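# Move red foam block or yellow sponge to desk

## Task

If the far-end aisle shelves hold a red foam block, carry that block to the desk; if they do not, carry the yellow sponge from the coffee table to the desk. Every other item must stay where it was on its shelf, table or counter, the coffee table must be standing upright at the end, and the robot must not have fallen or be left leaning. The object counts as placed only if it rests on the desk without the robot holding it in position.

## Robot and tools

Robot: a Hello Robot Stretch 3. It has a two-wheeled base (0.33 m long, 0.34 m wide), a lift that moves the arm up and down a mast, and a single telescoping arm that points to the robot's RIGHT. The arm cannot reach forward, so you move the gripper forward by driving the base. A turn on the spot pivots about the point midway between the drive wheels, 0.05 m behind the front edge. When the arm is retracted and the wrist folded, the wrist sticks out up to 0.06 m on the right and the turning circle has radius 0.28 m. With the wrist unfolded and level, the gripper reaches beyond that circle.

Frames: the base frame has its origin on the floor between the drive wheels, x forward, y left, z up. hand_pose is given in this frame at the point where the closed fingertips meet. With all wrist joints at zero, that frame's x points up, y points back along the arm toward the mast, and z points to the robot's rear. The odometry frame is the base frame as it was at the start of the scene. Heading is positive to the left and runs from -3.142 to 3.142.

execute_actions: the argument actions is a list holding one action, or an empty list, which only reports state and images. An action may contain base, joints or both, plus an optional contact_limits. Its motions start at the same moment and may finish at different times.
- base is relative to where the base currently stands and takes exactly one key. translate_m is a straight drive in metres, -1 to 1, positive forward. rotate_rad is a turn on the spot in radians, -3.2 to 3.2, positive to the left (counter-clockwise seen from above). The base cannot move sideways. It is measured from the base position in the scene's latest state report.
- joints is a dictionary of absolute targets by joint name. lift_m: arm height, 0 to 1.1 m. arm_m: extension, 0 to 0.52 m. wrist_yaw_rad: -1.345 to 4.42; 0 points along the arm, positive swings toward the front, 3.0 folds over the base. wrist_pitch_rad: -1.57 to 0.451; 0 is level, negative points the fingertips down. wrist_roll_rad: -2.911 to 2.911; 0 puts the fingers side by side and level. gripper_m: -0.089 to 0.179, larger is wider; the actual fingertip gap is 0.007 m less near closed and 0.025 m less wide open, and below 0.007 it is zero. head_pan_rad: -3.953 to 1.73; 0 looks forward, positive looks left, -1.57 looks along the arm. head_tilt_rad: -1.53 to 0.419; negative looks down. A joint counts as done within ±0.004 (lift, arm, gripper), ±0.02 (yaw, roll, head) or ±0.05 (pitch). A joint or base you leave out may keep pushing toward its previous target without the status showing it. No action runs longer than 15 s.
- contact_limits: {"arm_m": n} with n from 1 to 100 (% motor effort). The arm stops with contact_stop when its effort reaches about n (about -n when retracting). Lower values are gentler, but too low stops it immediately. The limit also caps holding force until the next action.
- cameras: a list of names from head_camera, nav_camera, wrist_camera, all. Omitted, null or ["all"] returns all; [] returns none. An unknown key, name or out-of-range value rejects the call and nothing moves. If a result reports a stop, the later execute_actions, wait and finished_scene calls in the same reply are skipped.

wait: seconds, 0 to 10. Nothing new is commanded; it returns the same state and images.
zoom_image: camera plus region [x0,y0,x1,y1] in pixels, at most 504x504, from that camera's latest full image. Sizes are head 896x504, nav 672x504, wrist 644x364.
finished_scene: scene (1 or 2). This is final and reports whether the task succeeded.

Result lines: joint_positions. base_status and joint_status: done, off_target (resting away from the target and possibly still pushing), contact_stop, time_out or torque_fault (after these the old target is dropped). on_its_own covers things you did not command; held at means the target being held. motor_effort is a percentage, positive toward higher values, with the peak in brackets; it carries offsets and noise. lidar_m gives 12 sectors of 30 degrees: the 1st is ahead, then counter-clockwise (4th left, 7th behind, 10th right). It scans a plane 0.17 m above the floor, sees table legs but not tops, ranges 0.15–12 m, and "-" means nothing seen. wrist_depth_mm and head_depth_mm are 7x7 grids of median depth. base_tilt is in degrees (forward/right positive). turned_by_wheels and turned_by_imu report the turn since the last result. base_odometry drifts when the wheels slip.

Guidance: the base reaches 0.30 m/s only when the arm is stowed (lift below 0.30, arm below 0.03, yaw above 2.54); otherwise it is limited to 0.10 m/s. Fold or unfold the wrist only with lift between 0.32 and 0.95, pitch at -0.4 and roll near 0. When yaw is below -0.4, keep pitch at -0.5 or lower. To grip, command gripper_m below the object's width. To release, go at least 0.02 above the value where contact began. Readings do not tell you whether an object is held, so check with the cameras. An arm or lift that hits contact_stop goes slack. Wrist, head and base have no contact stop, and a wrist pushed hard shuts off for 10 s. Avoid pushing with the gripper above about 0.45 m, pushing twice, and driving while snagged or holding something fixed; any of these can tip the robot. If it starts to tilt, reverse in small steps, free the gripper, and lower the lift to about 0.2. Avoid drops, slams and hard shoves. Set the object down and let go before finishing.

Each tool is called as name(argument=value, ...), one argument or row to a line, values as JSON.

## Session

execute_actions(
  actions=[
    {"joints":{"head_pan_rad":-3.1,"head_tilt_rad":-0.4}},
  ],
  cameras=["nav_camera"],
)

execute_actions(
  actions=[
    {"joints":{"head_pan_rad":-1.0}},
  ],
  cameras=["nav_camera"],
)

execute_actions(
  actions=[
    {"joints":{"head_pan_rad":1.0}},
  ],
  cameras=["nav_camera"],
)

Scene clock: 1.90 s.
base_odometry: x=+0.000 y=+0.000 heading=+0.000 (m, m, rad; odometry frame)
turned_by_wheels: +0.000 (rad since the last result)
turned_by_imu: +0.000 (rad since the last result)
base_tilt: forward=+0.8 right=+0.7 (deg)
lidar_m: 1.50 1.65 1.25 1.24 1.60 2.27 2.23 1.52 1.35 1.65 1.36 1.52
head_depth_mm: 1839 1968 2149 2334 2110 1641 1348 / 1871 2006 2174 2375 2105 1649 1352 / 1902 2043 2229 2444 2132 1659 1362 / 1924 2073 2262 2461 2134 1665 1362 / 1950 2104 2306 2515 2156 1675 1371 / 1996 2154 2354 2569 2170 1685 1379 / 2026 2200 2406 2531 2183 1691 1380
base_status: not commanded
joint_positions: lift_m=+0.303 arm_m=+0.002 wrist_yaw_rad=+2.807 wrist_pitch_rad=-0.439 wrist_roll_rad=-0.018 gripper_m=+0.037 head_pan_rad=-3.093 head_tilt_rad=-0.395
joint_status: all done
motor_effort: left_wheel=+0(1) right_wheel=-1(1) lift_m=+24(24) arm_m=+0(0) wrist_yaw_rad=+1(1) wrist_pitch_rad=+4(4) wrist_roll_rad=+0(0) gripper_m=+0(0) head_pan_rad=-2(30) head_tilt_rad=-1(18) (%)
hand_pose: x=+0.0515 y=+0.0628 z=+0.3113 quat_wxyz=(+0.267, +0.700, +0.040, +0.661) (m; base frame)
wrist_depth_mm: - - - - - - - / - - - - - - - / - 961 991 987 993 951 - / 719 745 745 762 747 751 783 / 605 - 631 618 643 611 621 / 517 - - 524 - 518 512 / 461 - - 451 455 450 448
pictures: nav_camera (sideways: a quarter turn counterclockwise sets it upright)
camera_calibration (this result's frames):
nav_camera: T_world_to_cam=[[-0.349627, 0.0120203, 0.936812, -1.17355], [-0.0194551, 0.999609, -0.0200868, 0.0786118], [-0.936687, -0.0252486, -0.349257, 0.424136], [0, 0, 0, 1]] pos_world=[-0.0114918, -0.0537659, 1.2491]
Images, in order (width x height): nav_camera 672x504.

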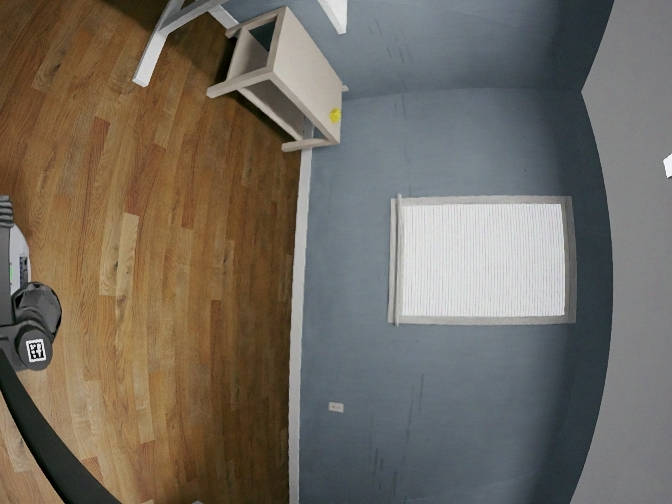

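Scene clock: 3.40 s.
base_odometry: x=+0.000 y=+0.000 heading=+0.000 (m, m, rad; odometry frame)
turned_by_wheels: +0.000 (rad since the last result)
turned_by_imu: +0.000 (rad since the last result)
base_tilt: forward=+0.6 right=+0.7 (deg)
lidar_m: 1.50 1.64 1.26 1.24 1.60 2.27 2.24 1.52 1.35 1.66 1.36 1.52
head_depth_mm: 1471 1563 1317 1796 1919 1640 1349 / 1568 1681 1335 1460 1898 1641 1357 / 1679 1800 1358 2119 2131 1654 1365 / 1803 1949 2088 2344 2134 1677 1357 / 1826 1966 2079 2233 2157 1677 1369 / 1661 1758 1866 1968 2045 1683 1375 / 1522 1598 1691 1780 1880 1695 1383
base_status: not commanded
joint_positions: lift_m=+0.303 arm_m=+0.002 wrist_yaw_rad=+2.807 wrist_pitch_rad=-0.439 wrist_roll_rad=-0.018 gripper_m=+0.037 head_pan_rad=-1.007 head_tilt_rad=-0.395
joint_status: all done
motor_effort: left_wheel=+0(0) right_wheel=-1(1) lift_m=+23(24) arm_m=+0(0) wrist_yaw_rad=+1(1) wrist_pitch_rad=+4(4) wrist_roll_rad=+0(0) gripper_m=+1(0) head_pan_rad=+3(33) head_tilt_rad=-1(1) (%)
hand_pose: x=+0.0515 y=+0.0628 z=+0.3113 quat_wxyz=(+0.267, +0.700, +0.040, +0.661) (m; base frame)
wrist_depth_mm: - - - - - - - / - - - - - - - / - 997 967 994 - 983 992 / 712 735 747 743 771 770 780 / 610 - 627 625 635 608 619 / 522 - - 517 - 516 523 / 462 - - 442 442 450 449
pictures: nav_camera (sideways: a quarter turn counterclockwise sets it upright)
camera_calibration (this result's frames):
nav_camera: T_world_to_cam=[[0.161661, -0.310241, 0.936812, -1.17666], [-0.860505, -0.509046, -0.0200868, 0.0837422], [0.483112, -0.802884, -0.349257, 0.415475], [0, 0, 0, 1]] pos_world=[0.0615596, 0.0111569, 1.2491]
Images, in order (width x height): nav_camera 672x504.

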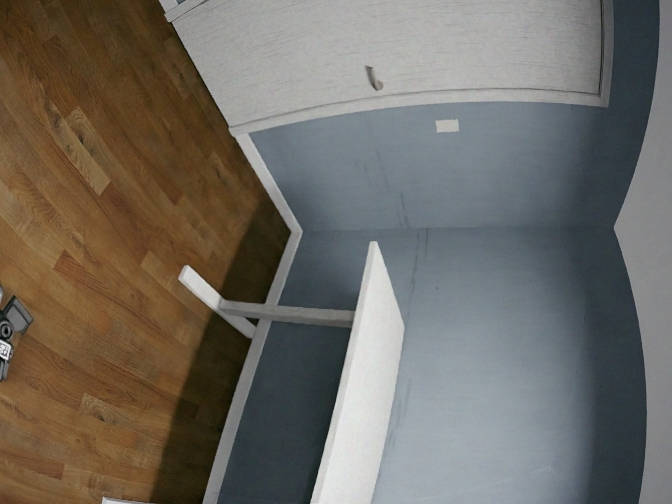

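Scene clock: 4.87 s.
base_odometry: x=+0.000 y=+0.000 heading=+0.000 (m, m, rad; odometry frame)
turned_by_wheels: +0.000 (rad since the last result)
turned_by_imu: +0.000 (rad since the last result)
base_tilt: forward=+0.7 right=+0.8 (deg)
lidar_m: 1.50 1.64 1.26 1.24 1.60 2.26 2.24 1.52 1.35 1.65 1.35 1.52
head_depth_mm: 1858 1950 2079 2202 2106 1648 1350 / 2119 2245 2418 2531 2114 1652 1357 / 2466 2630 2855 2829 2121 1652 1361 / 2878 3077 3362 3003 2155 1672 1360 / 2019 2133 2287 2430 1576 1611 1373 / 1066 1137 1217 1316 1427 1533 1380 / 1022 1088 1163 1249 1355 1470 1379
base_status: not commanded
joint_positions: lift_m=+0.303 arm_m=+0.002 wrist_yaw_rad=+2.807 wrist_pitch_rad=-0.439 wrist_roll_rad=-0.018 gripper_m=+0.037 head_pan_rad=+0.993 head_tilt_rad=-0.395
joint_status: all done
motor_effort: left_wheel=+0(0) right_wheel=-1(1) lift_m=+23(23) arm_m=-1(0) wrist_yaw_rad=+1(1) wrist_pitch_rad=+4(4) wrist_roll_rad=+0(0) gripper_m=-1(1) head_pan_rad=+3(31) head_tilt_rad=-3(1) (%)
hand_pose: x=+0.0515 y=+0.0628 z=+0.3113 quat_wxyz=(+0.267, +0.700, +0.040, +0.661) (m; base frame)
wrist_depth_mm: - - - - - - - / - - - - - - - / - 959 976 993 984 - 998 / 713 760 761 759 749 760 776 / 613 - 613 615 633 613 616 / 507 - - 520 - 524 520 / 455 - - 449 448 454 452
pictures: nav_camera (sideways: a quarter turn counterclockwise sets it upright)
camera_calibration (this result's frames):
nav_camera: T_world_to_cam=[[0.214826, 0.276104, 0.936812, -1.17699], [0.820973, -0.570614, -0.0200868, 0.0734852], [0.529012, 0.773412, -0.349257, 0.415195], [0, 0, 0, 1]] pos_world=[-0.0271244, 0.0457862, 1.2491]
Images, in order (width x height): nav_camera 672x504.

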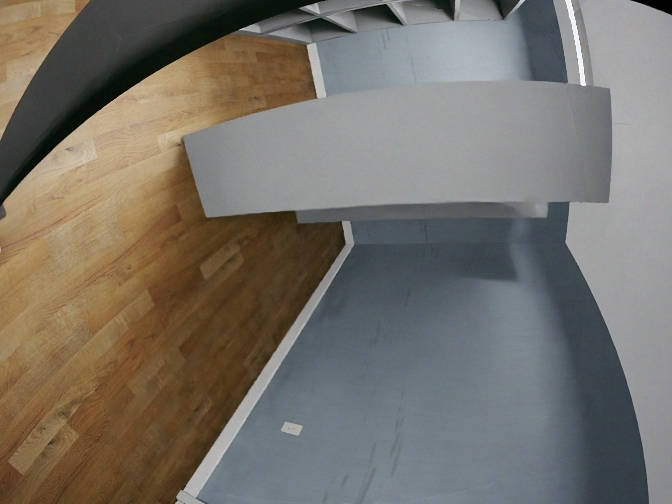

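execute_actions(
  actions=[
    {"base":{"rotate_rad":1.7},"joints":{"head_pan_rad":0,"head_tilt_rad":-0.3,"lift_m":0.28,"wrist_yaw_rad":3.0}},
  ],
  cameras=["nav_camera","head_camera"],
)

Scene clock: 9.60 s.
base_odometry: x=+0.000 y=+0.000 heading=+1.700 (m, m, rad; odometry frame)
turned_by_wheels: +1.700 (rad since the last result)
turned_by_imu: +1.711 (rad since the last result)
base_tilt: forward=+0.9 right=+0.7 (deg)
lidar_m: 1.24 1.42 2.24 2.24 1.91 1.35 1.35 1.37 1.50 1.50 1.74 1.24
head_depth_mm: 1003 1061 1132 1204 1299 1407 1444 / 2606 2756 2890 1267 1362 1478 1444 / 2687 2864 3045 3192 2421 1813 1454 / 2708 2874 3046 3016 2427 1819 1460 / 1880 2015 2138 2243 2003 1833 1466 / 1389 1550 1432 1459 1551 1661 1474 / 1175 1247 1336 1445 1572 1709 1479
base_status: done
joint_positions: lift_m=+0.280 arm_m=+0.002 wrist_yaw_rad=+2.998 wrist_pitch_rad=-0.439 wrist_roll_rad=-0.018 gripper_m=+0.037 head_pan_rad=+0.007 head_tilt_rad=-0.309
joint_status: all done
motor_effort: left_wheel=-1(6) right_wheel=+1(12) lift_m=+18(14) arm_m=+0(0) wrist_yaw_rad=+3(3) wrist_pitch_rad=+4(4) wrist_roll_rad=+0(0) gripper_m=-1(0) head_pan_rad=-3(29) head_tilt_rad=+4(10) (%)
hand_pose: x=+0.0105 y=+0.0727 z=+0.2882 quat_wxyz=(+0.203, +0.693, +0.106, +0.684) (m; base frame)
wrist_depth_mm: - - - - - - - / - - - - - - - / 931 963 929 953 948 928 962 / 711 696 705 705 737 731 721 / 573 583 - 580 616 591 571 / 490 507 - - - 496 492 / - - - - 422 421 419
pictures: head_camera (sideways: a quarter turn clockwise sets it upright), nav_camera (sideways: a quarter turn counterclockwise sets it upright)
camera_calibration (this result's frames):
head_camera: T_world_to_cam=[[-0.326252, 0.0103904, -0.945226, 1.25545], [-0.030732, 0.999294, 0.0215921, -0.0210142], [0.944783, 0.0360932, -0.325702, 0.376451], [0, 0, 0, 1]] pos_world=[0.0532817, -0.00563248, 1.30974]
nav_camera: T_world_to_cam=[[0.267338, -0.0271849, 0.963219, -1.21179], [-0.0204786, -0.999536, -0.0225261, 0.0817961], [0.963385, -0.0137033, -0.267771, 0.306494], [0, 0, 0, 1]] pos_world=[0.0303621, 0.0530157, 1.25114]
Images, in order (width x height): head_camera 896x504, nav_camera 672x504.

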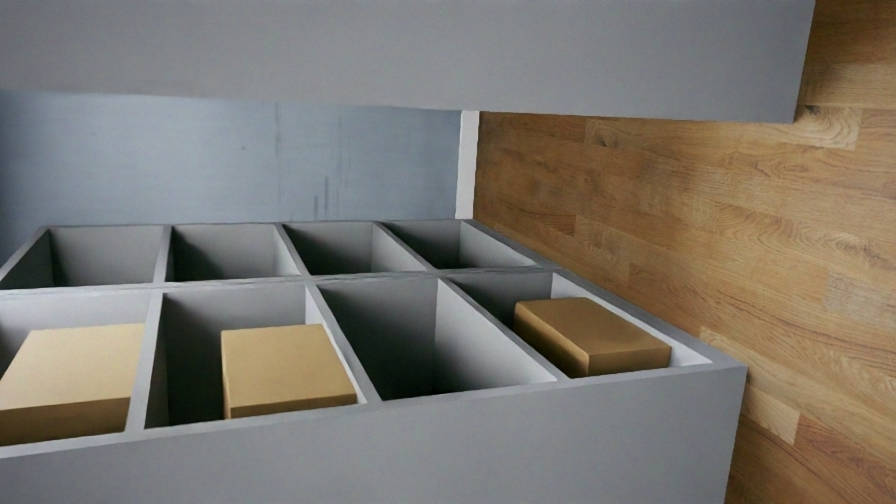

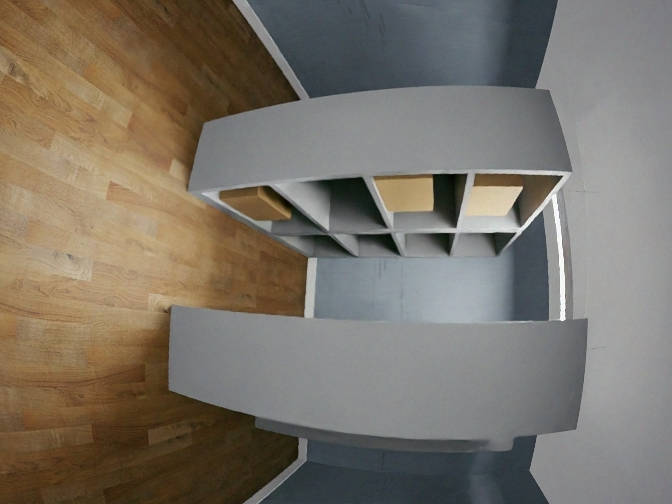

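execute_actions(
  actions=[
    {"base":{"rotate_rad":0.3}},
  ],
  cameras=[],
)

execute_actions(
  actions=[
    {"base":{"translate_m":0.5}},
  ],
  cameras=[],
)

execute_actions(
  actions=[
    {"base":{"rotate_rad":-0.5}},
  ],
  cameras=["head_camera"],
)

Scene clock: 15.93 s.
base_odometry: x=+0.000 y=+0.000 heading=+2.000 (m, m, rad; odometry frame)
turned_by_wheels: +0.300 (rad since the last result)
turned_by_imu: +0.303 (rad since the last result)
base_tilt: forward=+0.8 right=+0.7 (deg)
lidar_m: 1.41 2.31 2.23 1.52 1.51 1.65 1.36 1.55 1.50 1.59 1.28 1.24
head_depth_mm: 2558 2730 2919 3045 2380 1804 1438 / 1612 1979 2093 2259 2195 1817 1453 / 1382 1558 1500 2021 1827 1754 1455 / 1223 1308 1400 1511 1634 1732 1461 / 1303 1392 1489 1632 1770 1834 1467 / 1408 2809 3010 3145 2472 1851 1470 / 2561 2631 2737 2839 2512 1859 1483
base_status: done
joint_positions: lift_m=+0.280 arm_m=+0.002 wrist_yaw_rad=+2.998 wrist_pitch_rad=-0.439 wrist_roll_rad=-0.018 gripper_m=+0.037 head_pan_rad=+0.007 head_tilt_rad=-0.309
joint_status: not commanded
motor_effort: left_wheel=-1(6) right_wheel=+1(10) lift_m=+17(17) arm_m=+0(1) wrist_yaw_rad=+2(2) wrist_pitch_rad=+4(4) wrist_roll_rad=+0(0) gripper_m=-1(0) head_pan_rad=-2(2) head_tilt_rad=+3(4) (%)
hand_pose: x=+0.0105 y=+0.0727 z=+0.2882 quat_wxyz=(+0.203, +0.693, +0.106, +0.684) (m; base frame)
wrist_depth_mm: - - - - - - - / - - - - - - - / 900 930 920 946 915 982 931 / 691 721 743 728 717 711 714 / 583 593 - 582 607 578 595 / 482 512 - - - 485 490 / - - - - 431 427 426
pictures: none
No camera images: the call's "cameras" was empty. Leave "cameras" out to get every camera's image.

Scene clock: 19.17 s.
base_odometry: x=-0.208 y=+0.455 heading=+2.000 (m, m, rad; odometry frame)
turned_by_wheels: +0.000 (rad since the last result)
turned_by_imu: -0.001 (rad since the last result)
base_tilt: forward=+0.7 right=+0.8 (deg)
lidar_m: 0.91 1.17 1.99 2.07 2.16 1.68 1.86 1.82 1.77 1.85 0.84 0.84
head_depth_mm: 1380 1519 1619 1777 2098 1799 1443 / 998 1542 1174 1770 1570 1584 1447 / 777 829 888 956 1308 1161 1329 / 784 836 900 968 1045 1143 1260 / 833 893 960 1042 1134 1249 1367 / 888 958 1037 1128 1247 1663 1448 / 961 2243 2383 2501 2466 1855 1480
base_status: done
joint_positions: lift_m=+0.280 arm_m=+0.002 wrist_yaw_rad=+2.998 wrist_pitch_rad=-0.439 wrist_roll_rad=-0.018 gripper_m=+0.037 head_pan_rad=+0.007 head_tilt_rad=-0.309
joint_status: not commanded
motor_effort: left_wheel=+0(7) right_wheel=+0(9) lift_m=+17(18) arm_m=+0(0) wrist_yaw_rad=+2(2) wrist_pitch_rad=+4(4) wrist_roll_rad=+0(0) gripper_m=+1(0) head_pan_rad=-2(2) head_tilt_rad=+3(3) (%)
hand_pose: x=+0.0104 y=+0.0727 z=+0.2882 quat_wxyz=(+0.203, +0.693, +0.106, +0.684) (m; base frame)
wrist_depth_mm: - - - - - - - / - - - - - - - / 913 921 903 933 943 947 906 / 708 699 736 714 730 714 735 / 587 597 - 572 603 595 585 / 486 508 - - - 489 494 / - - - - 420 429 424
pictures: none
No camera images: the call's "cameras" was empty. Leave "cameras" out to get every camera's image.

Scene clock: 20.73 s.
base_odometry: x=-0.208 y=+0.455 heading=+1.500 (m, m, rad; odometry frame)
turned_by_wheels: -0.500 (rad since the last result)
turned_by_imu: -0.505 (rad since the last result)
base_tilt: forward=+0.7 right=+0.7 (deg)
lidar_m: 1.20 0.91 2.04 1.98 2.08 1.72 1.68 1.86 1.80 1.77 1.86 0.84
head_depth_mm: 838 734 760 811 870 932 1017 / 1397 1520 1581 1503 1398 1441 1367 / 2281 2423 2587 2773 2425 1822 1449 / 2299 2453 2621 2813 2439 1827 1462 / 2271 2445 2595 2751 2359 1832 1466 / 1526 1567 1635 1770 1633 1520 1402 / 1140 1536 1119 1749 1481 1107 1094
base_status: done
joint_positions: lift_m=+0.280 arm_m=+0.002 wrist_yaw_rad=+2.998 wrist_pitch_rad=-0.439 wrist_roll_rad=-0.018 gripper_m=+0.037 head_pan_rad=+0.007 head_tilt_rad=-0.309
joint_status: not commanded
motor_effort: left_wheel=+1(7) right_wheel=-2(9) lift_m=+18(18) arm_m=-1(0) wrist_yaw_rad=+3(2) wrist_pitch_rad=+4(4) wrist_roll_rad=+0(0) gripper_m=-1(1) head_pan_rad=-1(1) head_tilt_rad=+2(4) (%)
hand_pose: x=+0.0104 y=+0.0727 z=+0.2882 quat_wxyz=(+0.203, +0.693, +0.106, +0.684) (m; base frame)
wrist_depth_mm: - - - - - - - / - - - - - - 939 / 945 930 918 929 949 935 886 / 727 708 708 715 730 723 735 / 582 594 - 599 603 589 595 / 487 505 - - - 487 490 / - - - - 422 427 427
pictures: head_camera (sideways: a quarter turn clockwise sets it upright)
camera_calibration (this result's frames):
head_camera: T_world_to_cam=[[-0.325788, 0.0104329, -0.945385, 1.25565], [-0.0306223, 0.999298, 0.0215805, -0.0209998], [0.944947, 0.0359805, -0.325239, 0.375847], [0, 0, 0, 1]] pos_world=[0.0532772, -0.00563819, 1.30977]
Images, in order (width x height): head_camera 896x504.

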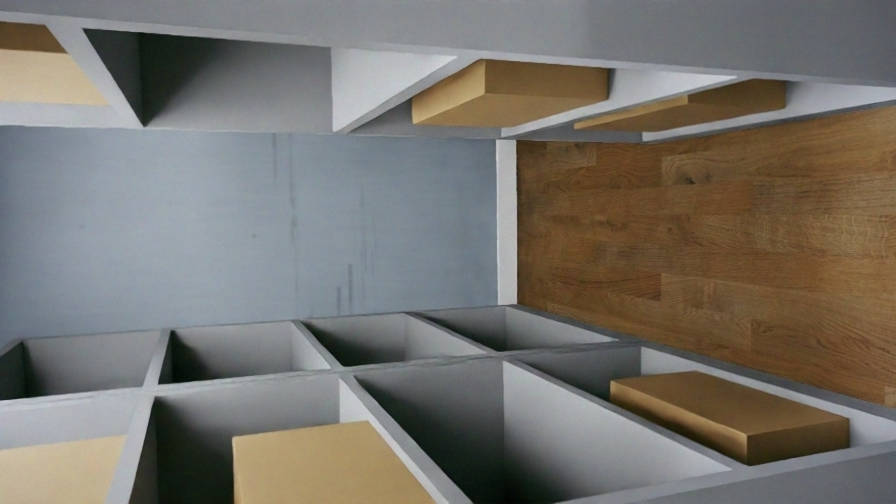

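execute_actions(
  actions=[
    {"base":{"rotate_rad":0.17}},
  ],
  cameras=[],
)

execute_actions(
  actions=[
    {"base":{"translate_m":0.45}},
  ],
  cameras=[],
)

execute_actions(
  actions=[
    {"base":{"rotate_rad":-0.17}},
  ],
  cameras=[],
)

execute_actions(
  actions=[
    {"base":{"translate_m":0.35}},
  ],
  cameras=["head_camera"],
)

Scene clock: 28.90 s.
base_odometry: x=-0.208 y=+0.455 heading=+1.670 (m, m, rad; odometry frame)
turned_by_wheels: +0.170 (rad since the last result)
turned_by_imu: +0.172 (rad since the last result)
base_tilt: forward=+0.9 right=+0.7 (deg)
lidar_m: 0.91 0.91 1.99 1.98 2.23 1.68 2.08 1.86 1.77 1.78 0.97 0.84
head_depth_mm: 2223 2346 2474 2620 2110 1690 1408 / 2254 2381 2536 2727 2406 1821 1446 / 2302 2432 2584 2807 2427 1815 1455 / 2251 2365 1861 1858 1991 1768 1459 / 1199 1583 1266 1824 1531 1407 1381 / 928 1629 963 942 989 1059 1150 / 744 784 837 904 985 1078 1189
base_status: done
joint_positions: lift_m=+0.280 arm_m=+0.002 wrist_yaw_rad=+2.998 wrist_pitch_rad=-0.439 wrist_roll_rad=-0.018 gripper_m=+0.037 head_pan_rad=+0.007 head_tilt_rad=-0.309
joint_status: not commanded
motor_effort: left_wheel=-1(5) right_wheel=+1(8) lift_m=+17(17) arm_m=+0(1) wrist_yaw_rad=+1(1) wrist_pitch_rad=+4(4) wrist_roll_rad=+0(0) gripper_m=-1(1) head_pan_rad=-2(3) head_tilt_rad=+2(4) (%)
hand_pose: x=+0.0104 y=+0.0727 z=+0.2882 quat_wxyz=(+0.203, +0.693, +0.106, +0.684) (m; base frame)
wrist_depth_mm: - - - - - - - / - - - - - - - / 909 922 898 951 973 931 930 / 712 720 708 715 726 731 713 / 575 586 - 586 602 585 586 / 484 512 - - - 502 489 / - - - - 422 425 422
pictures: none
No camera images: the call's "cameras" was empty. Leave "cameras" out to get every camera's image.

Scene clock: 32.07 s.
base_odometry: x=-0.252 y=+0.902 heading=+1.670 (m, m, rad; odometry frame)
turned_by_wheels: +0.000 (rad since the last result)
turned_by_imu: -0.001 (rad since the last result)
base_tilt: forward=+0.8 right=+0.7 (deg)
lidar_m: 0.75 0.49 0.68 1.89 2.13 2.09 2.30 2.23 1.87 0.84 0.47 0.81
head_depth_mm: 1839 1946 2071 2220 2310 1803 1439 / 1878 1982 2118 2286 2364 1805 1447 / 1916 2011 2161 2318 2420 1825 1453 / 1880 1715 1613 1822 1491 1576 1452 / 959 1164 1222 1167 1408 1169 1130 / 729 1182 754 766 1343 1096 874 / 610 1209 607 617 614 1101 875
base_status: done
joint_positions: lift_m=+0.280 arm_m=+0.002 wrist_yaw_rad=+2.998 wrist_pitch_rad=-0.439 wrist_roll_rad=-0.018 gripper_m=+0.037 head_pan_rad=+0.007 head_tilt_rad=-0.309
joint_status: not commanded
motor_effort: left_wheel=+0(6) right_wheel=+1(10) lift_m=+18(18) arm_m=-1(1) wrist_yaw_rad=+2(1) wrist_pitch_rad=+4(4) wrist_roll_rad=+0(0) gripper_m=+0(0) head_pan_rad=-2(2) head_tilt_rad=+2(3) (%)
hand_pose: x=+0.0104 y=+0.0727 z=+0.2882 quat_wxyz=(+0.202, +0.693, +0.106, +0.684) (m; base frame)
wrist_depth_mm: - - - - - - 517 / - - - - - - 511 / 929 927 933 935 929 806 505 / 711 701 711 723 716 685 487 / 575 592 - 589 622 589 488 / 482 504 - - - 507 472 / - - - - 422 426 421
pictures: none
No camera images: the call's "cameras" was empty. Leave "cameras" out to get every camera's image.

Scene clock: 33.37 s.
base_odometry: x=-0.252 y=+0.902 heading=+1.500 (m, m, rad; odometry frame)
turned_by_wheels: -0.170 (rad since the last result)
turned_by_imu: -0.172 (rad since the last result)
base_tilt: forward=+0.7 right=+0.7 (deg)
lidar_m: 1.29 0.49 0.55 1.89 1.99 2.08 2.10 2.29 1.92 1.87 0.51 0.47
head_depth_mm: 1058 1116 1183 1242 1174 1196 1207 / 1899 2021 2154 2294 2405 1747 1451 / 1900 2033 2155 2312 2423 1826 1452 / 1916 2038 2172 2319 2425 1831 1463 / 1908 2006 2138 2229 2217 1773 1462 / 1848 1183 1228 1307 1365 1229 1194 / 897 1130 886 876 1370 1101 904
base_status: done
joint_positions: lift_m=+0.280 arm_m=+0.002 wrist_yaw_rad=+2.998 wrist_pitch_rad=-0.439 wrist_roll_rad=-0.018 gripper_m=+0.037 head_pan_rad=+0.007 head_tilt_rad=-0.309
joint_status: not commanded
motor_effort: left_wheel=+1(7) right_wheel=-2(8) lift_m=+18(18) arm_m=-1(1) wrist_yaw_rad=+2(2) wrist_pitch_rad=+4(4) wrist_roll_rad=+0(0) gripper_m=+0(1) head_pan_rad=-2(2) head_tilt_rad=+3(3) (%)
hand_pose: x=+0.0104 y=+0.0727 z=+0.2882 quat_wxyz=(+0.202, +0.693, +0.106, +0.684) (m; base frame)
wrist_depth_mm: - - - - - 603 418 / - - - - - 607 420 / 913 921 907 960 914 621 443 / 710 704 720 712 719 619 488 / 575 576 - 577 615 568 512 / 488 512 - - - 494 495 / - - - - 426 433 422
pictures: none
No camera images: the call's "cameras" was empty. Leave "cameras" out to get every camera's image.

Scene clock: 36.30 s.
base_odometry: x=-0.228 y=+1.252 heading=+1.500 (m, m, rad; odometry frame)
turned_by_wheels: +0.000 (rad since the last result)
turned_by_imu: -0.001 (rad since the last result)
base_tilt: forward=+0.8 right=+0.7 (deg)
lidar_m: 1.87 0.45 0.39 0.31 1.97 2.40 2.45 2.56 1.93 0.31 0.53 0.51
head_depth_mm: 1586 1689 1802 1906 2042 1677 1175 / 1594 1688 1797 1941 2079 1813 1451 / 1608 1689 1806 1940 2088 1821 1462 / 1606 1715 1824 1962 2108 1827 1464 / 1607 1696 1813 1927 2057 1773 1468 / 1568 1682 1741 1829 1102 1099 1189 / 822 822 862 899 993 1051 882
base_status: done
joint_positions: lift_m=+0.280 arm_m=+0.002 wrist_yaw_rad=+2.998 wrist_pitch_rad=-0.439 wrist_roll_rad=-0.018 gripper_m=+0.037 head_pan_rad=+0.007 head_tilt_rad=-0.308
joint_status: not commanded
motor_effort: left_wheel=+2(9) right_wheel=-3(6) lift_m=+18(18) arm_m=+0(1) wrist_yaw_rad=+1(2) wrist_pitch_rad=+4(4) wrist_roll_rad=+0(0) gripper_m=+0(0) head_pan_rad=-2(1) head_tilt_rad=+3(3) (%)
hand_pose: x=+0.0104 y=+0.0727 z=+0.2882 quat_wxyz=(+0.202, +0.693, +0.106, +0.684) (m; base frame)
wrist_depth_mm: - - - 478 717 414 361 / - - - 504 765 391 380 / 893 939 908 671 673 423 421 / 710 705 720 611 563 472 474 / 577 575 - 508 495 504 511 / 487 506 - - - 492 495 / - - - - 420 430 422
pictures: head_camera (sideways: a quarter turn clockwise sets it upright)
camera_calibration (this result's frames):
head_camera: T_world_to_cam=[[-0.325606, 0.0104435, -0.945448, 1.25573], [-0.0305977, 0.999299, 0.021576, -0.020994], [0.94501, 0.0359538, -0.325058, 0.375611], [0, 0, 0, 1]] pos_world=[0.0532755, -0.00563956, 1.30978]
Images, in order (width x height): head_camera 896x504.

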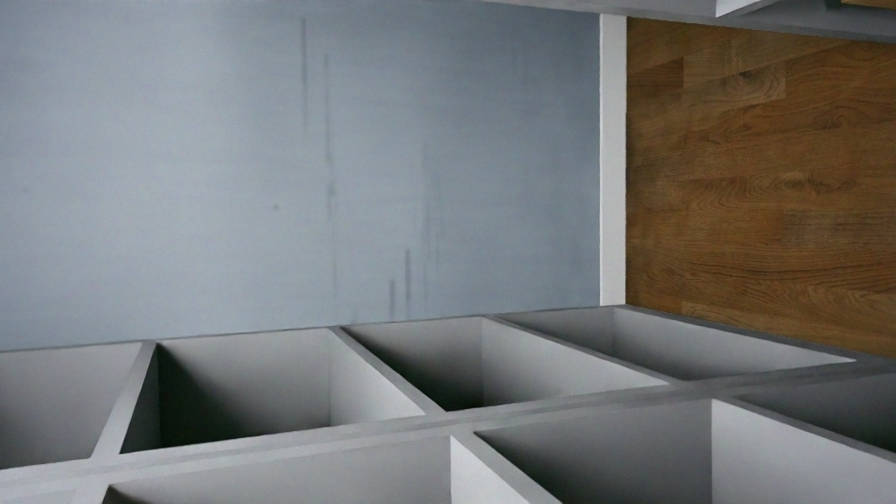

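execute_actions(
  actions=[
    {"base":{"rotate_rad":-0.07}},
  ],
  cameras=[],
)

execute_actions(
  actions=[
    {"base":{"translate_m":0.4},"joints":{"head_pan_rad":-0.7,"head_tilt_rad":-0.5}},
  ],
  cameras=["head_camera","nav_camera"],
)

execute_actions(
  actions=[
    {"joints":{"head_pan_rad":0.7}},
  ],
  cameras=["head_camera","nav_camera"],
)

Scene clock: 40.10 s.
base_odometry: x=-0.228 y=+1.252 heading=+1.430 (m, m, rad; odometry frame)
turned_by_wheels: -0.070 (rad since the last result)
turned_by_imu: -0.070 (rad since the last result)
base_tilt: forward=+0.7 right=+0.6 (deg)
lidar_m: 1.87 0.48 0.39 0.31 1.93 2.42 2.41 2.62 1.97 0.31 0.58 0.51
head_depth_mm: 1611 1690 877 927 976 1026 1059 / 1612 1713 1831 1976 2098 1810 1457 / 1608 1712 1825 1961 2108 1819 1450 / 1603 1708 1818 1958 2107 1831 1461 / 1604 1708 1811 1951 2084 1831 1464 / 1582 1672 1741 1872 1640 1667 1351 / 1535 1651 1700 974 988 1030 982
base_status: done
joint_positions: lift_m=+0.280 arm_m=+0.002 wrist_yaw_rad=+2.998 wrist_pitch_rad=-0.439 wrist_roll_rad=-0.018 gripper_m=+0.037 head_pan_rad=+0.007 head_tilt_rad=-0.308
joint_status: not commanded
motor_effort: left_wheel=+1(8) right_wheel=-2(11) lift_m=+17(17) arm_m=-1(1) wrist_yaw_rad=+2(2) wrist_pitch_rad=+4(4) wrist_roll_rad=+0(0) gripper_m=-1(1) head_pan_rad=-3(3) head_tilt_rad=+4(2) (%)
hand_pose: x=+0.0104 y=+0.0727 z=+0.2882 quat_wxyz=(+0.202, +0.693, +0.106, +0.684) (m; base frame)
wrist_depth_mm: - - - 557 552 378 389 / - - - 701 570 401 407 / 939 939 907 740 586 436 455 / 704 710 711 569 546 499 516 / 581 581 - 494 506 534 536 / 484 507 - - - 486 486 / - - - - 425 426 423
pictures: none
No camera images: the call's "cameras" was empty. Leave "cameras" out to get every camera's image.

Scene clock: 43.10 s.
base_odometry: x=-0.172 y=+1.648 heading=+1.430 (m, m, rad; odometry frame)
turned_by_wheels: +0.000 (rad since the last result)
turned_by_imu: -0.001 (rad since the last result)
base_tilt: forward=+0.8 right=+0.7 (deg)
lidar_m: 1.47 0.59 0.35 0.34 0.35 0.47 2.80 0.45 0.46 0.31 0.32 0.42
head_depth_mm: 689 749 787 581 442 395 495 / 638 709 762 586 445 561 545 / 582 638 707 590 480 597 650 / 532 579 636 595 676 666 785 / 492 530 578 599 708 824 1197 / 459 498 556 1724 1847 1540 1288 / 1310 1426 1535 1665 1782 1546 1294
base_status: done
joint_positions: lift_m=+0.280 arm_m=+0.002 wrist_yaw_rad=+2.998 wrist_pitch_rad=-0.439 wrist_roll_rad=-0.018 gripper_m=+0.037 head_pan_rad=-0.693 head_tilt_rad=-0.494
joint_status: all done
motor_effort: left_wheel=+1(8) right_wheel=-3(5) lift_m=+18(17) arm_m=-1(1) wrist_yaw_rad=+2(3) wrist_pitch_rad=+4(4) wrist_roll_rad=+0(0) gripper_m=+0(0) head_pan_rad=-2(25) head_tilt_rad=-2(12) (%)
hand_pose: x=+0.0104 y=+0.0727 z=+0.2882 quat_wxyz=(+0.202, +0.693, +0.106, +0.684) (m; base frame)
wrist_depth_mm: 483 - 350 363 377 634 514 / 474 633 366 386 399 624 524 / 460 630 408 425 438 677 525 / 461 581 458 477 491 575 532 / 465 483 - 510 518 549 558 / 485 497 - - - 486 482 / - - - - 422 427 428
pictures: head_camera (sideways: a quarter turn clockwise sets it upright), nav_camera (sideways: a quarter turn counterclockwise sets it upright)
camera_calibration (this result's frames):
head_camera: T_world_to_cam=[[-0.37232, 0.325635, -0.869103, 1.1564], [0.623626, 0.781305, 0.0255804, -0.0301924], [0.687364, -0.532471, -0.49397, 0.596987], [0, 0, 0, 1]] pos_world=[0.0390337, -0.0350983, 1.3007]
nav_camera: T_world_to_cam=[[0.319762, -0.303284, 0.897647, -1.12652], [-0.662409, -0.748947, -0.0170788, 0.0786152], [0.67747, -0.589149, -0.440383, 0.532875], [0, 0, 0, 1]] pos_world=[0.0512875, 0.0311648, 1.24723]
Images, in order (width x height): head_camera 896x504, nav_camera 672x504.

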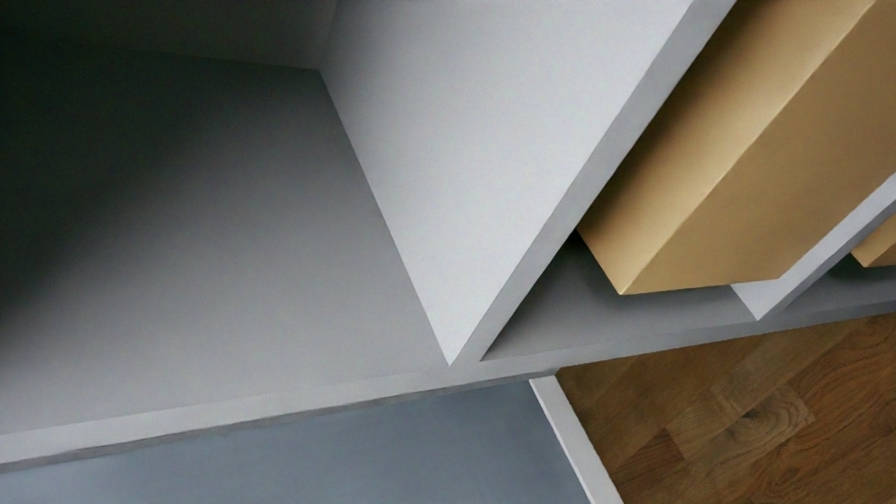

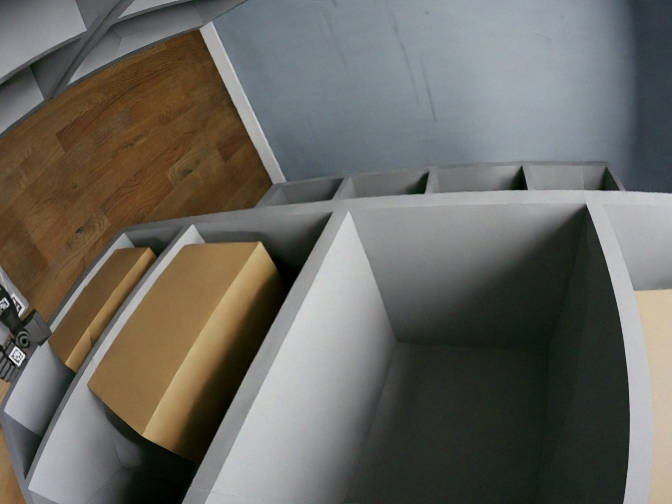

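Scene clock: 44.33 s.
base_odometry: x=-0.172 y=+1.648 heading=+1.430 (m, m, rad; odometry frame)
turned_by_wheels: +0.000 (rad since the last result)
turned_by_imu: +0.000 (rad since the last result)
base_tilt: forward=+0.7 right=+0.8 (deg)
lidar_m: 1.47 0.59 0.36 0.34 0.35 0.47 2.80 0.45 0.46 0.31 0.32 0.42
head_depth_mm: 1247 1311 1041 1442 1651 1495 1267 / 1290 1368 803 1389 1143 1422 1261 / 479 528 589 662 752 868 1059 / 493 542 603 620 776 858 1017 / 531 590 662 600 850 904 757 / 577 646 733 604 474 908 761 / 631 714 792 608 458 867 767
base_status: not commanded
joint_positions: lift_m=+0.280 arm_m=+0.002 wrist_yaw_rad=+2.998 wrist_pitch_rad=-0.439 wrist_roll_rad=-0.018 gripper_m=+0.037 head_pan_rad=+0.693 head_tilt_rad=-0.494
joint_status: all done
motor_effort: left_wheel=+1(1) right_wheel=-3(2) lift_m=+17(18) arm_m=-1(0) wrist_yaw_rad=+2(2) wrist_pitch_rad=+4(4) wrist_roll_rad=+0(0) gripper_m=+0(0) head_pan_rad=+3(30) head_tilt_rad=-2(1) (%)
hand_pose: x=+0.0104 y=+0.0727 z=+0.2882 quat_wxyz=(+0.202, +0.693, +0.106, +0.684) (m; base frame)
wrist_depth_mm: 482 - 355 363 375 614 521 / 479 645 369 382 393 619 510 / 469 646 410 424 439 681 535 / 454 566 449 472 488 588 540 / 454 479 - 508 523 542 574 / 476 490 - - - 495 499 / - - - - 425 424 427
pictures: head_camera (sideways: a quarter turn clockwise sets it upright), nav_camera (sideways: a quarter turn counterclockwise sets it upright)
camera_calibration (this result's frames):
head_camera: T_world_to_cam=[[-0.388591, -0.306035, -0.869103, 1.1565], [-0.653196, 0.756757, 0.0255804, -0.0224037], [0.649871, 0.577635, -0.49397, 0.597216], [0, 0, 0, 1]] pos_world=[0.0466596, 0.0259122, 1.3007]
nav_camera: T_world_to_cam=[[0.35695, 0.258488, 0.897648, -1.12675], [0.614254, -0.788924, -0.0170788, 0.0708276], [0.703761, 0.55748, -0.440383, 0.532714], [0, 0, 0, 1]] pos_world=[-0.0162167, 0.0501509, 1.24723]
Images, in order (width x height): head_camera 896x504, nav_camera 672x504.

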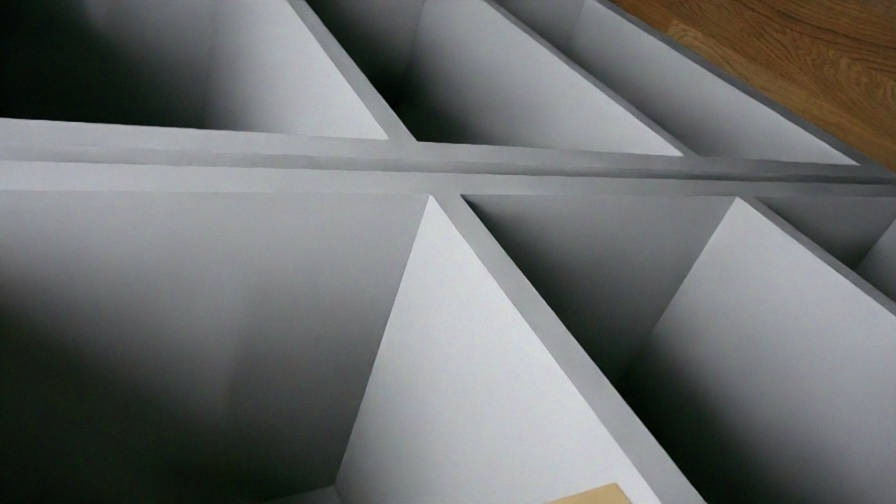

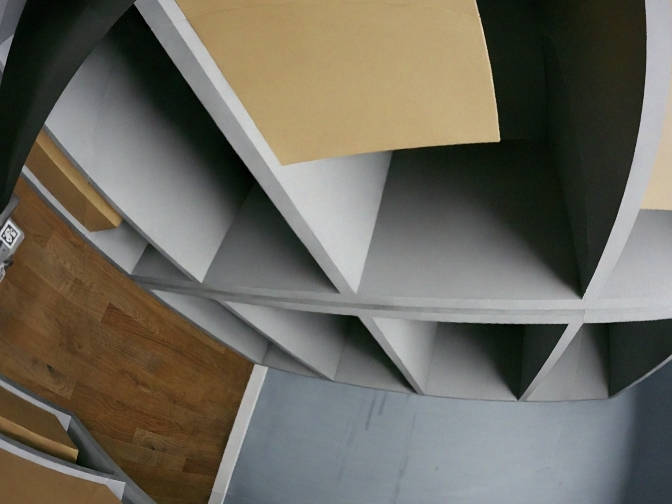

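Go further.

execute_actions(
  actions=[
    {"base":{"translate_m":0.6},"joints":{"head_pan_rad":-1.2,"head_tilt_rad":-0.5}},
  ],
  cameras=["nav_camera"],
)

execute_actions(
  actions=[
    {"joints":{"head_pan_rad":1.2}},
  ],
  cameras=["nav_camera"],
)

Scene clock: 50.73 s.
base_odometry: x=-0.087 y=+2.242 heading=+1.430 (m, m, rad; odometry frame)
turned_by_wheels: +0.000 (rad since the last result)
turned_by_imu: -0.001 (rad since the last result)
base_tilt: forward=+0.7 right=+0.7 (deg)
lidar_m: 0.88 0.90 0.83 0.34 0.35 0.49 3.38 0.42 0.28 0.28 1.21 0.93
head_depth_mm: 940 1025 842 1209 979 967 965 / 974 1058 852 1280 1101 1351 1208 / 1003 1100 863 1329 1108 1393 1238 / 1040 1138 875 1366 1119 1436 1260 / 1076 1183 889 1418 1128 1446 1283 / 1111 1224 957 1461 1217 1446 1295 / 1136 1214 1049 1325 1271 1430 1297
base_status: done
joint_positions: lift_m=+0.280 arm_m=+0.002 wrist_yaw_rad=+2.998 wrist_pitch_rad=-0.439 wrist_roll_rad=-0.018 gripper_m=+0.037 head_pan_rad=-1.193 head_tilt_rad=-0.495
joint_status: all done
motor_effort: left_wheel=+2(8) right_wheel=-3(6) lift_m=+18(18) arm_m=-1(0) wrist_yaw_rad=+2(3) wrist_pitch_rad=+4(4) wrist_roll_rad=+0(0) gripper_m=+1(1) head_pan_rad=-2(28) head_tilt_rad=-2(4) (%)
hand_pose: x=+0.0104 y=+0.0727 z=+0.2882 quat_wxyz=(+0.202, +0.693, +0.106, +0.684) (m; base frame)
wrist_depth_mm: 488 - 353 809 798 832 831 / 471 633 382 832 895 903 874 / 467 624 441 742 758 753 760 / 463 577 481 585 580 595 583 / 479 488 - 532 550 558 592 / 484 502 - - - 493 493 / - - - - 431 427 430
pictures: nav_camera (sideways: a quarter turn counterclockwise sets it upright)
camera_calibration (this result's frames):
nav_camera: T_world_to_cam=[[0.135435, -0.419911, 0.897403, -1.12508], [-0.940358, -0.339758, -0.0170614, 0.0802881], [0.312064, -0.841569, -0.440882, 0.535753], [0, 0, 0, 1]] pos_world=[0.0606853, 0.0057185, 1.24722]
Images, in order (width x height): nav_camera 672x504.

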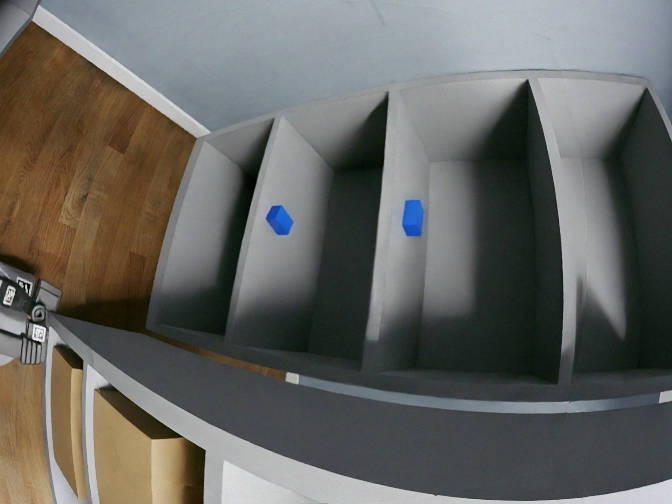

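Scene clock: 52.37 s.
base_odometry: x=-0.087 y=+2.242 heading=+1.430 (m, m, rad; odometry frame)
turned_by_wheels: +0.000 (rad since the last result)
turned_by_imu: +0.000 (rad since the last result)
base_tilt: forward=+0.7 right=+0.8 (deg)
lidar_m: 0.89 0.90 0.83 0.34 0.35 0.49 3.39 0.42 0.28 0.28 1.21 0.93
head_depth_mm: 812 900 841 579 1025 886 801 / 777 854 851 584 496 892 765 / 743 816 857 589 480 895 751 / 713 778 820 594 465 899 754 / 685 746 793 599 452 883 756 / 658 714 769 602 456 859 760 / 635 687 745 608 459 404 468
base_status: not commanded
joint_positions: lift_m=+0.280 arm_m=+0.002 wrist_yaw_rad=+2.998 wrist_pitch_rad=-0.439 wrist_roll_rad=-0.018 gripper_m=+0.037 head_pan_rad=+1.193 head_tilt_rad=-0.495
joint_status: all done
motor_effort: left_wheel=+1(1) right_wheel=-2(3) lift_m=+18(18) arm_m=-1(0) wrist_yaw_rad=+2(2) wrist_pitch_rad=+4(4) wrist_roll_rad=+0(0) gripper_m=+1(1) head_pan_rad=+3(31) head_tilt_rad=-2(2) (%)
hand_pose: x=+0.0104 y=+0.0727 z=+0.2882 quat_wxyz=(+0.202, +0.693, +0.106, +0.684) (m; base frame)
wrist_depth_mm: 485 - 354 773 808 829 828 / 475 631 383 833 866 888 870 / 463 626 443 762 762 757 752 / 460 571 470 587 584 581 593 / 477 506 - 536 544 549 579 / 486 515 - - - 490 494 / - - - - 423 425 430
pictures: nav_camera (sideways: a quarter turn counterclockwise sets it upright)
camera_calibration (this result's frames):
nav_camera: T_world_to_cam=[[0.189511, 0.398439, 0.897403, -1.12541], [0.917285, -0.397865, -0.0170614, 0.0689565], [0.350248, 0.826408, -0.440882, 0.53552], [0, 0, 0, 1]] pos_world=[-0.0375396, 0.0332841, 1.24722]
Images, in order (width x height): nav_camera 672x504.

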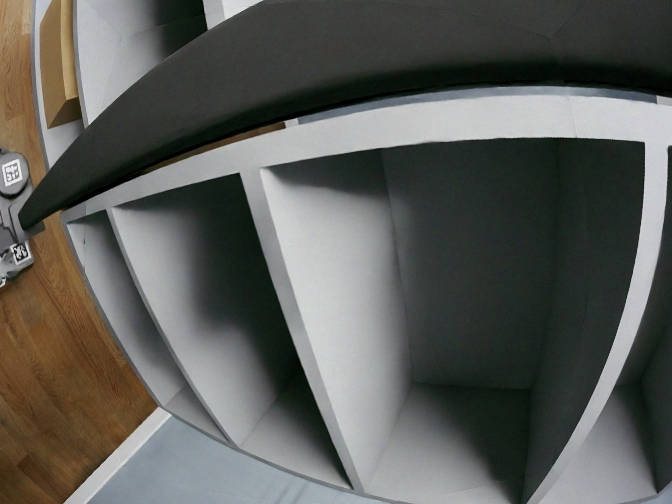

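execute_actions(
  actions=[
    {"base":{"translate_m":0.4},"joints":{"head_pan_rad":1.57,"head_tilt_rad":-0.75}},
  ],
  cameras=["nav_camera","head_camera"],
)

execute_actions(
  actions=[
    {"joints":{"head_pan_rad":-1.57}},
  ],
  cameras=["nav_camera","head_camera"],
)

Scene clock: 59.83 s.
base_odometry: x=-0.031 y=+2.638 heading=+1.430 (m, m, rad; odometry frame)
turned_by_wheels: +0.000 (rad since the last result)
turned_by_imu: -0.001 (rad since the last result)
base_tilt: forward=+0.8 right=+0.7 (deg)
lidar_m: 0.49 0.50 0.60 0.81 0.59 0.54 1.36 0.53 0.63 1.16 0.72 0.51
head_depth_mm: 700 653 503 959 875 801 1105 / 696 661 507 452 881 803 1110 / 692 668 512 451 884 792 1105 / 687 674 515 454 886 797 1110 / 685 680 519 455 893 801 1114 / 682 687 523 448 898 804 - / 677 694 527 448 948 - 1104
base_status: done
joint_positions: lift_m=+0.280 arm_m=+0.002 wrist_yaw_rad=+2.998 wrist_pitch_rad=-0.439 wrist_roll_rad=-0.018 gripper_m=+0.037 head_pan_rad=+1.563 head_tilt_rad=-0.740
joint_status: all done
motor_effort: left_wheel=+2(9) right_wheel=-3(8) lift_m=+17(17) arm_m=+0(1) wrist_yaw_rad=+2(2) wrist_pitch_rad=+4(4) wrist_roll_rad=+0(0) gripper_m=-1(1) head_pan_rad=+3(21) head_tilt_rad=-3(14) (%)
hand_pose: x=+0.0104 y=+0.0727 z=+0.2882 quat_wxyz=(+0.202, +0.693, +0.106, +0.684) (m; base frame)
wrist_depth_mm: 579 - 756 785 826 640 454 / 563 767 856 885 882 644 475 / 561 728 728 761 770 655 499 / 523 565 573 575 590 581 520 / 499 507 - 549 561 583 515 / 487 513 - - - 488 480 / - - - - 425 417 429
pictures: head_camera (sideways: a quarter turn clockwise sets it upright), nav_camera (sideways: a quarter turn counterclockwise sets it upright)
camera_calibration (this result's frames):
head_camera: T_world_to_cam=[[-0.0180036, -0.691202, -0.722438, 0.963046], [-0.999553, -0.00481281, 0.0295142, -0.0254034], [-0.0238772, 0.722646, -0.690806, 0.857394], [0, 0, 0, 1]] pos_world=[0.0124183, 0.0459439, 1.28878]
nav_camera: T_world_to_cam=[[0.0340274, 0.644967, 0.763453, -0.949806], [0.999073, -0.0421005, -0.00896248, 0.0579095], [0.0263612, 0.76305, -0.645801, 0.804104], [0, 0, 0, 1]] pos_world=[-0.0467336, 0.00145951, 1.24494]
Images, in order (width x height): head_camera 896x504, nav_camera 672x504.

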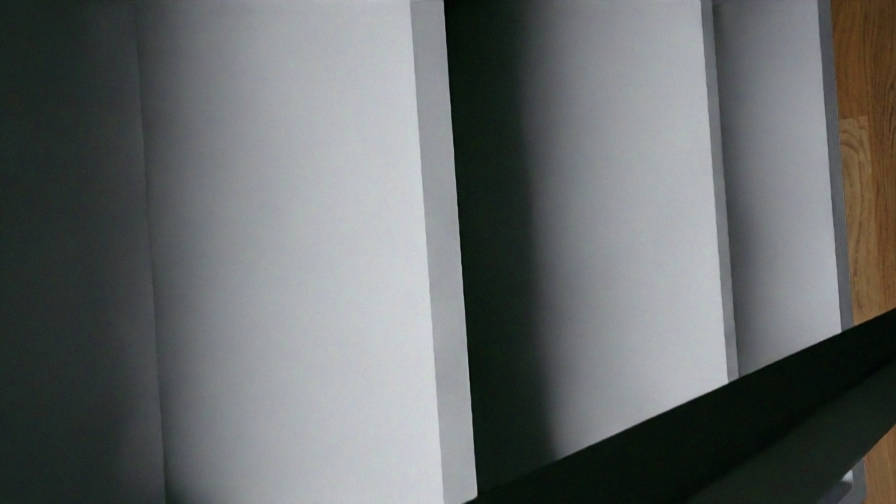

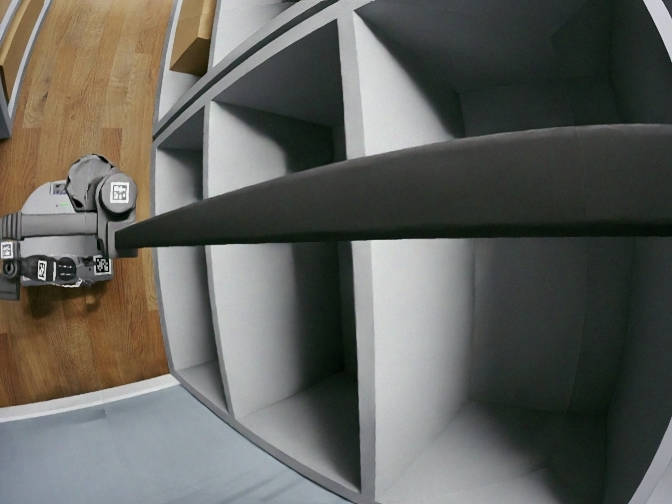

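Scene clock: 61.73 s.
base_odometry: x=-0.031 y=+2.638 heading=+1.430 (m, m, rad; odometry frame)
turned_by_wheels: +0.000 (rad since the last result)
turned_by_imu: +0.000 (rad since the last result)
base_tilt: forward=+0.8 right=+0.7 (deg)
lidar_m: 0.49 0.50 0.60 0.81 0.59 0.54 1.36 0.53 0.63 1.16 0.72 0.51
head_depth_mm: 927 749 1179 1064 1335 1290 1135 / 945 724 1250 1073 1409 1294 1140 / 953 732 1258 1080 1418 1299 1145 / 952 738 1264 1057 1425 1304 1145 / 948 741 1256 1061 1428 1311 1154 / 945 725 1258 1070 1444 1321 1160 / 953 729 1247 1077 1285 1281 1163
base_status: not commanded
joint_positions: lift_m=+0.280 arm_m=+0.002 wrist_yaw_rad=+2.998 wrist_pitch_rad=-0.439 wrist_roll_rad=-0.018 gripper_m=+0.037 head_pan_rad=-1.563 head_tilt_rad=-0.741
joint_status: all done
motor_effort: left_wheel=+2(2) right_wheel=-3(3) lift_m=+17(18) arm_m=+0(0) wrist_yaw_rad=+2(2) wrist_pitch_rad=+4(4) wrist_roll_rad=+0(0) gripper_m=+0(0) head_pan_rad=-2(33) head_tilt_rad=-3(3) (%)
hand_pose: x=+0.0104 y=+0.0727 z=+0.2882 quat_wxyz=(+0.202, +0.693, +0.106, +0.684) (m; base frame)
wrist_depth_mm: 579 - 773 809 791 637 447 / 554 750 836 881 905 654 478 / 559 720 753 766 766 661 509 / 543 583 581 582 582 578 519 / 504 506 - 554 547 576 514 / 485 507 - - - 485 472 / - - - - 420 430 430
pictures: head_camera (sideways: a quarter turn clockwise sets it upright), nav_camera (sideways: a quarter turn counterclockwise sets it upright)
camera_calibration (this result's frames):
head_camera: T_world_to_cam=[[0.00713339, 0.69161, -0.722236, 0.96263], [0.999354, 0.0205174, 0.0295178, -0.0376015], [0.0352332, -0.72198, -0.691016, 0.857308], [0, 0, 0, 1]] pos_world=[0.000504722, -0.0460337, 1.28877]
nav_camera: T_world_to_cam=[[-0.023882, -0.645644, 0.763265, -0.949207], [-0.999612, 0.0263917, -0.00895245, 0.0700885], [-0.0143637, -0.763182, -0.646024, 0.804641], [0, 0, 0, 1]] pos_world=[0.0589499, -0.000612146, 1.24494]
Images, in order (width x height): head_camera 896x504, nav_camera 672x504.

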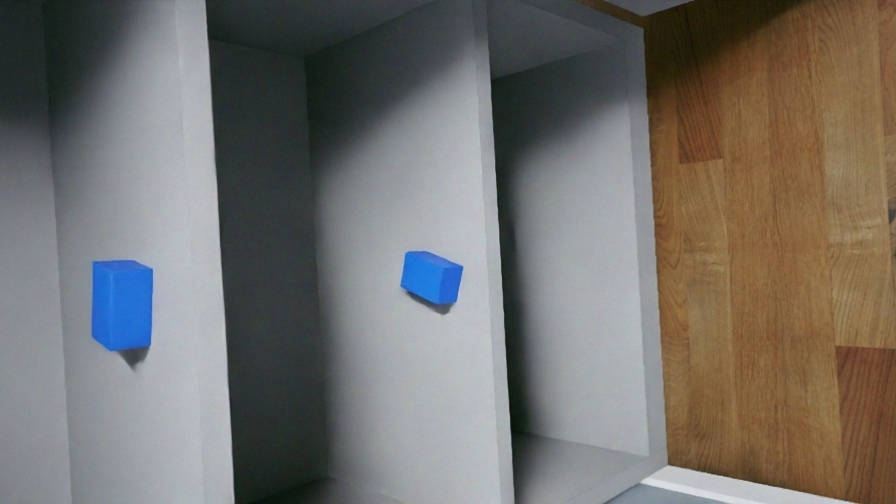

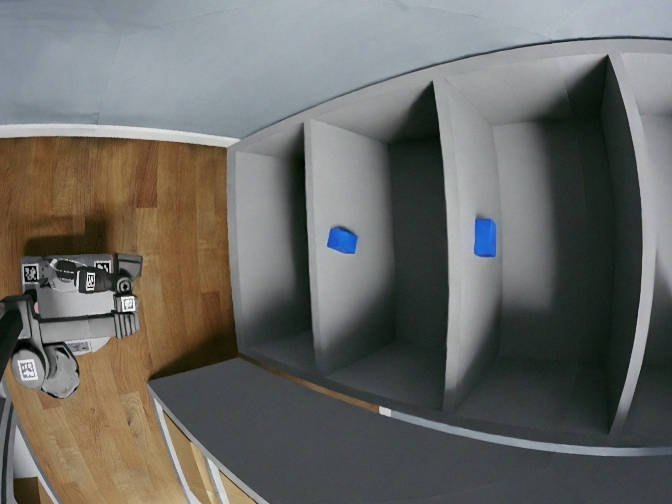

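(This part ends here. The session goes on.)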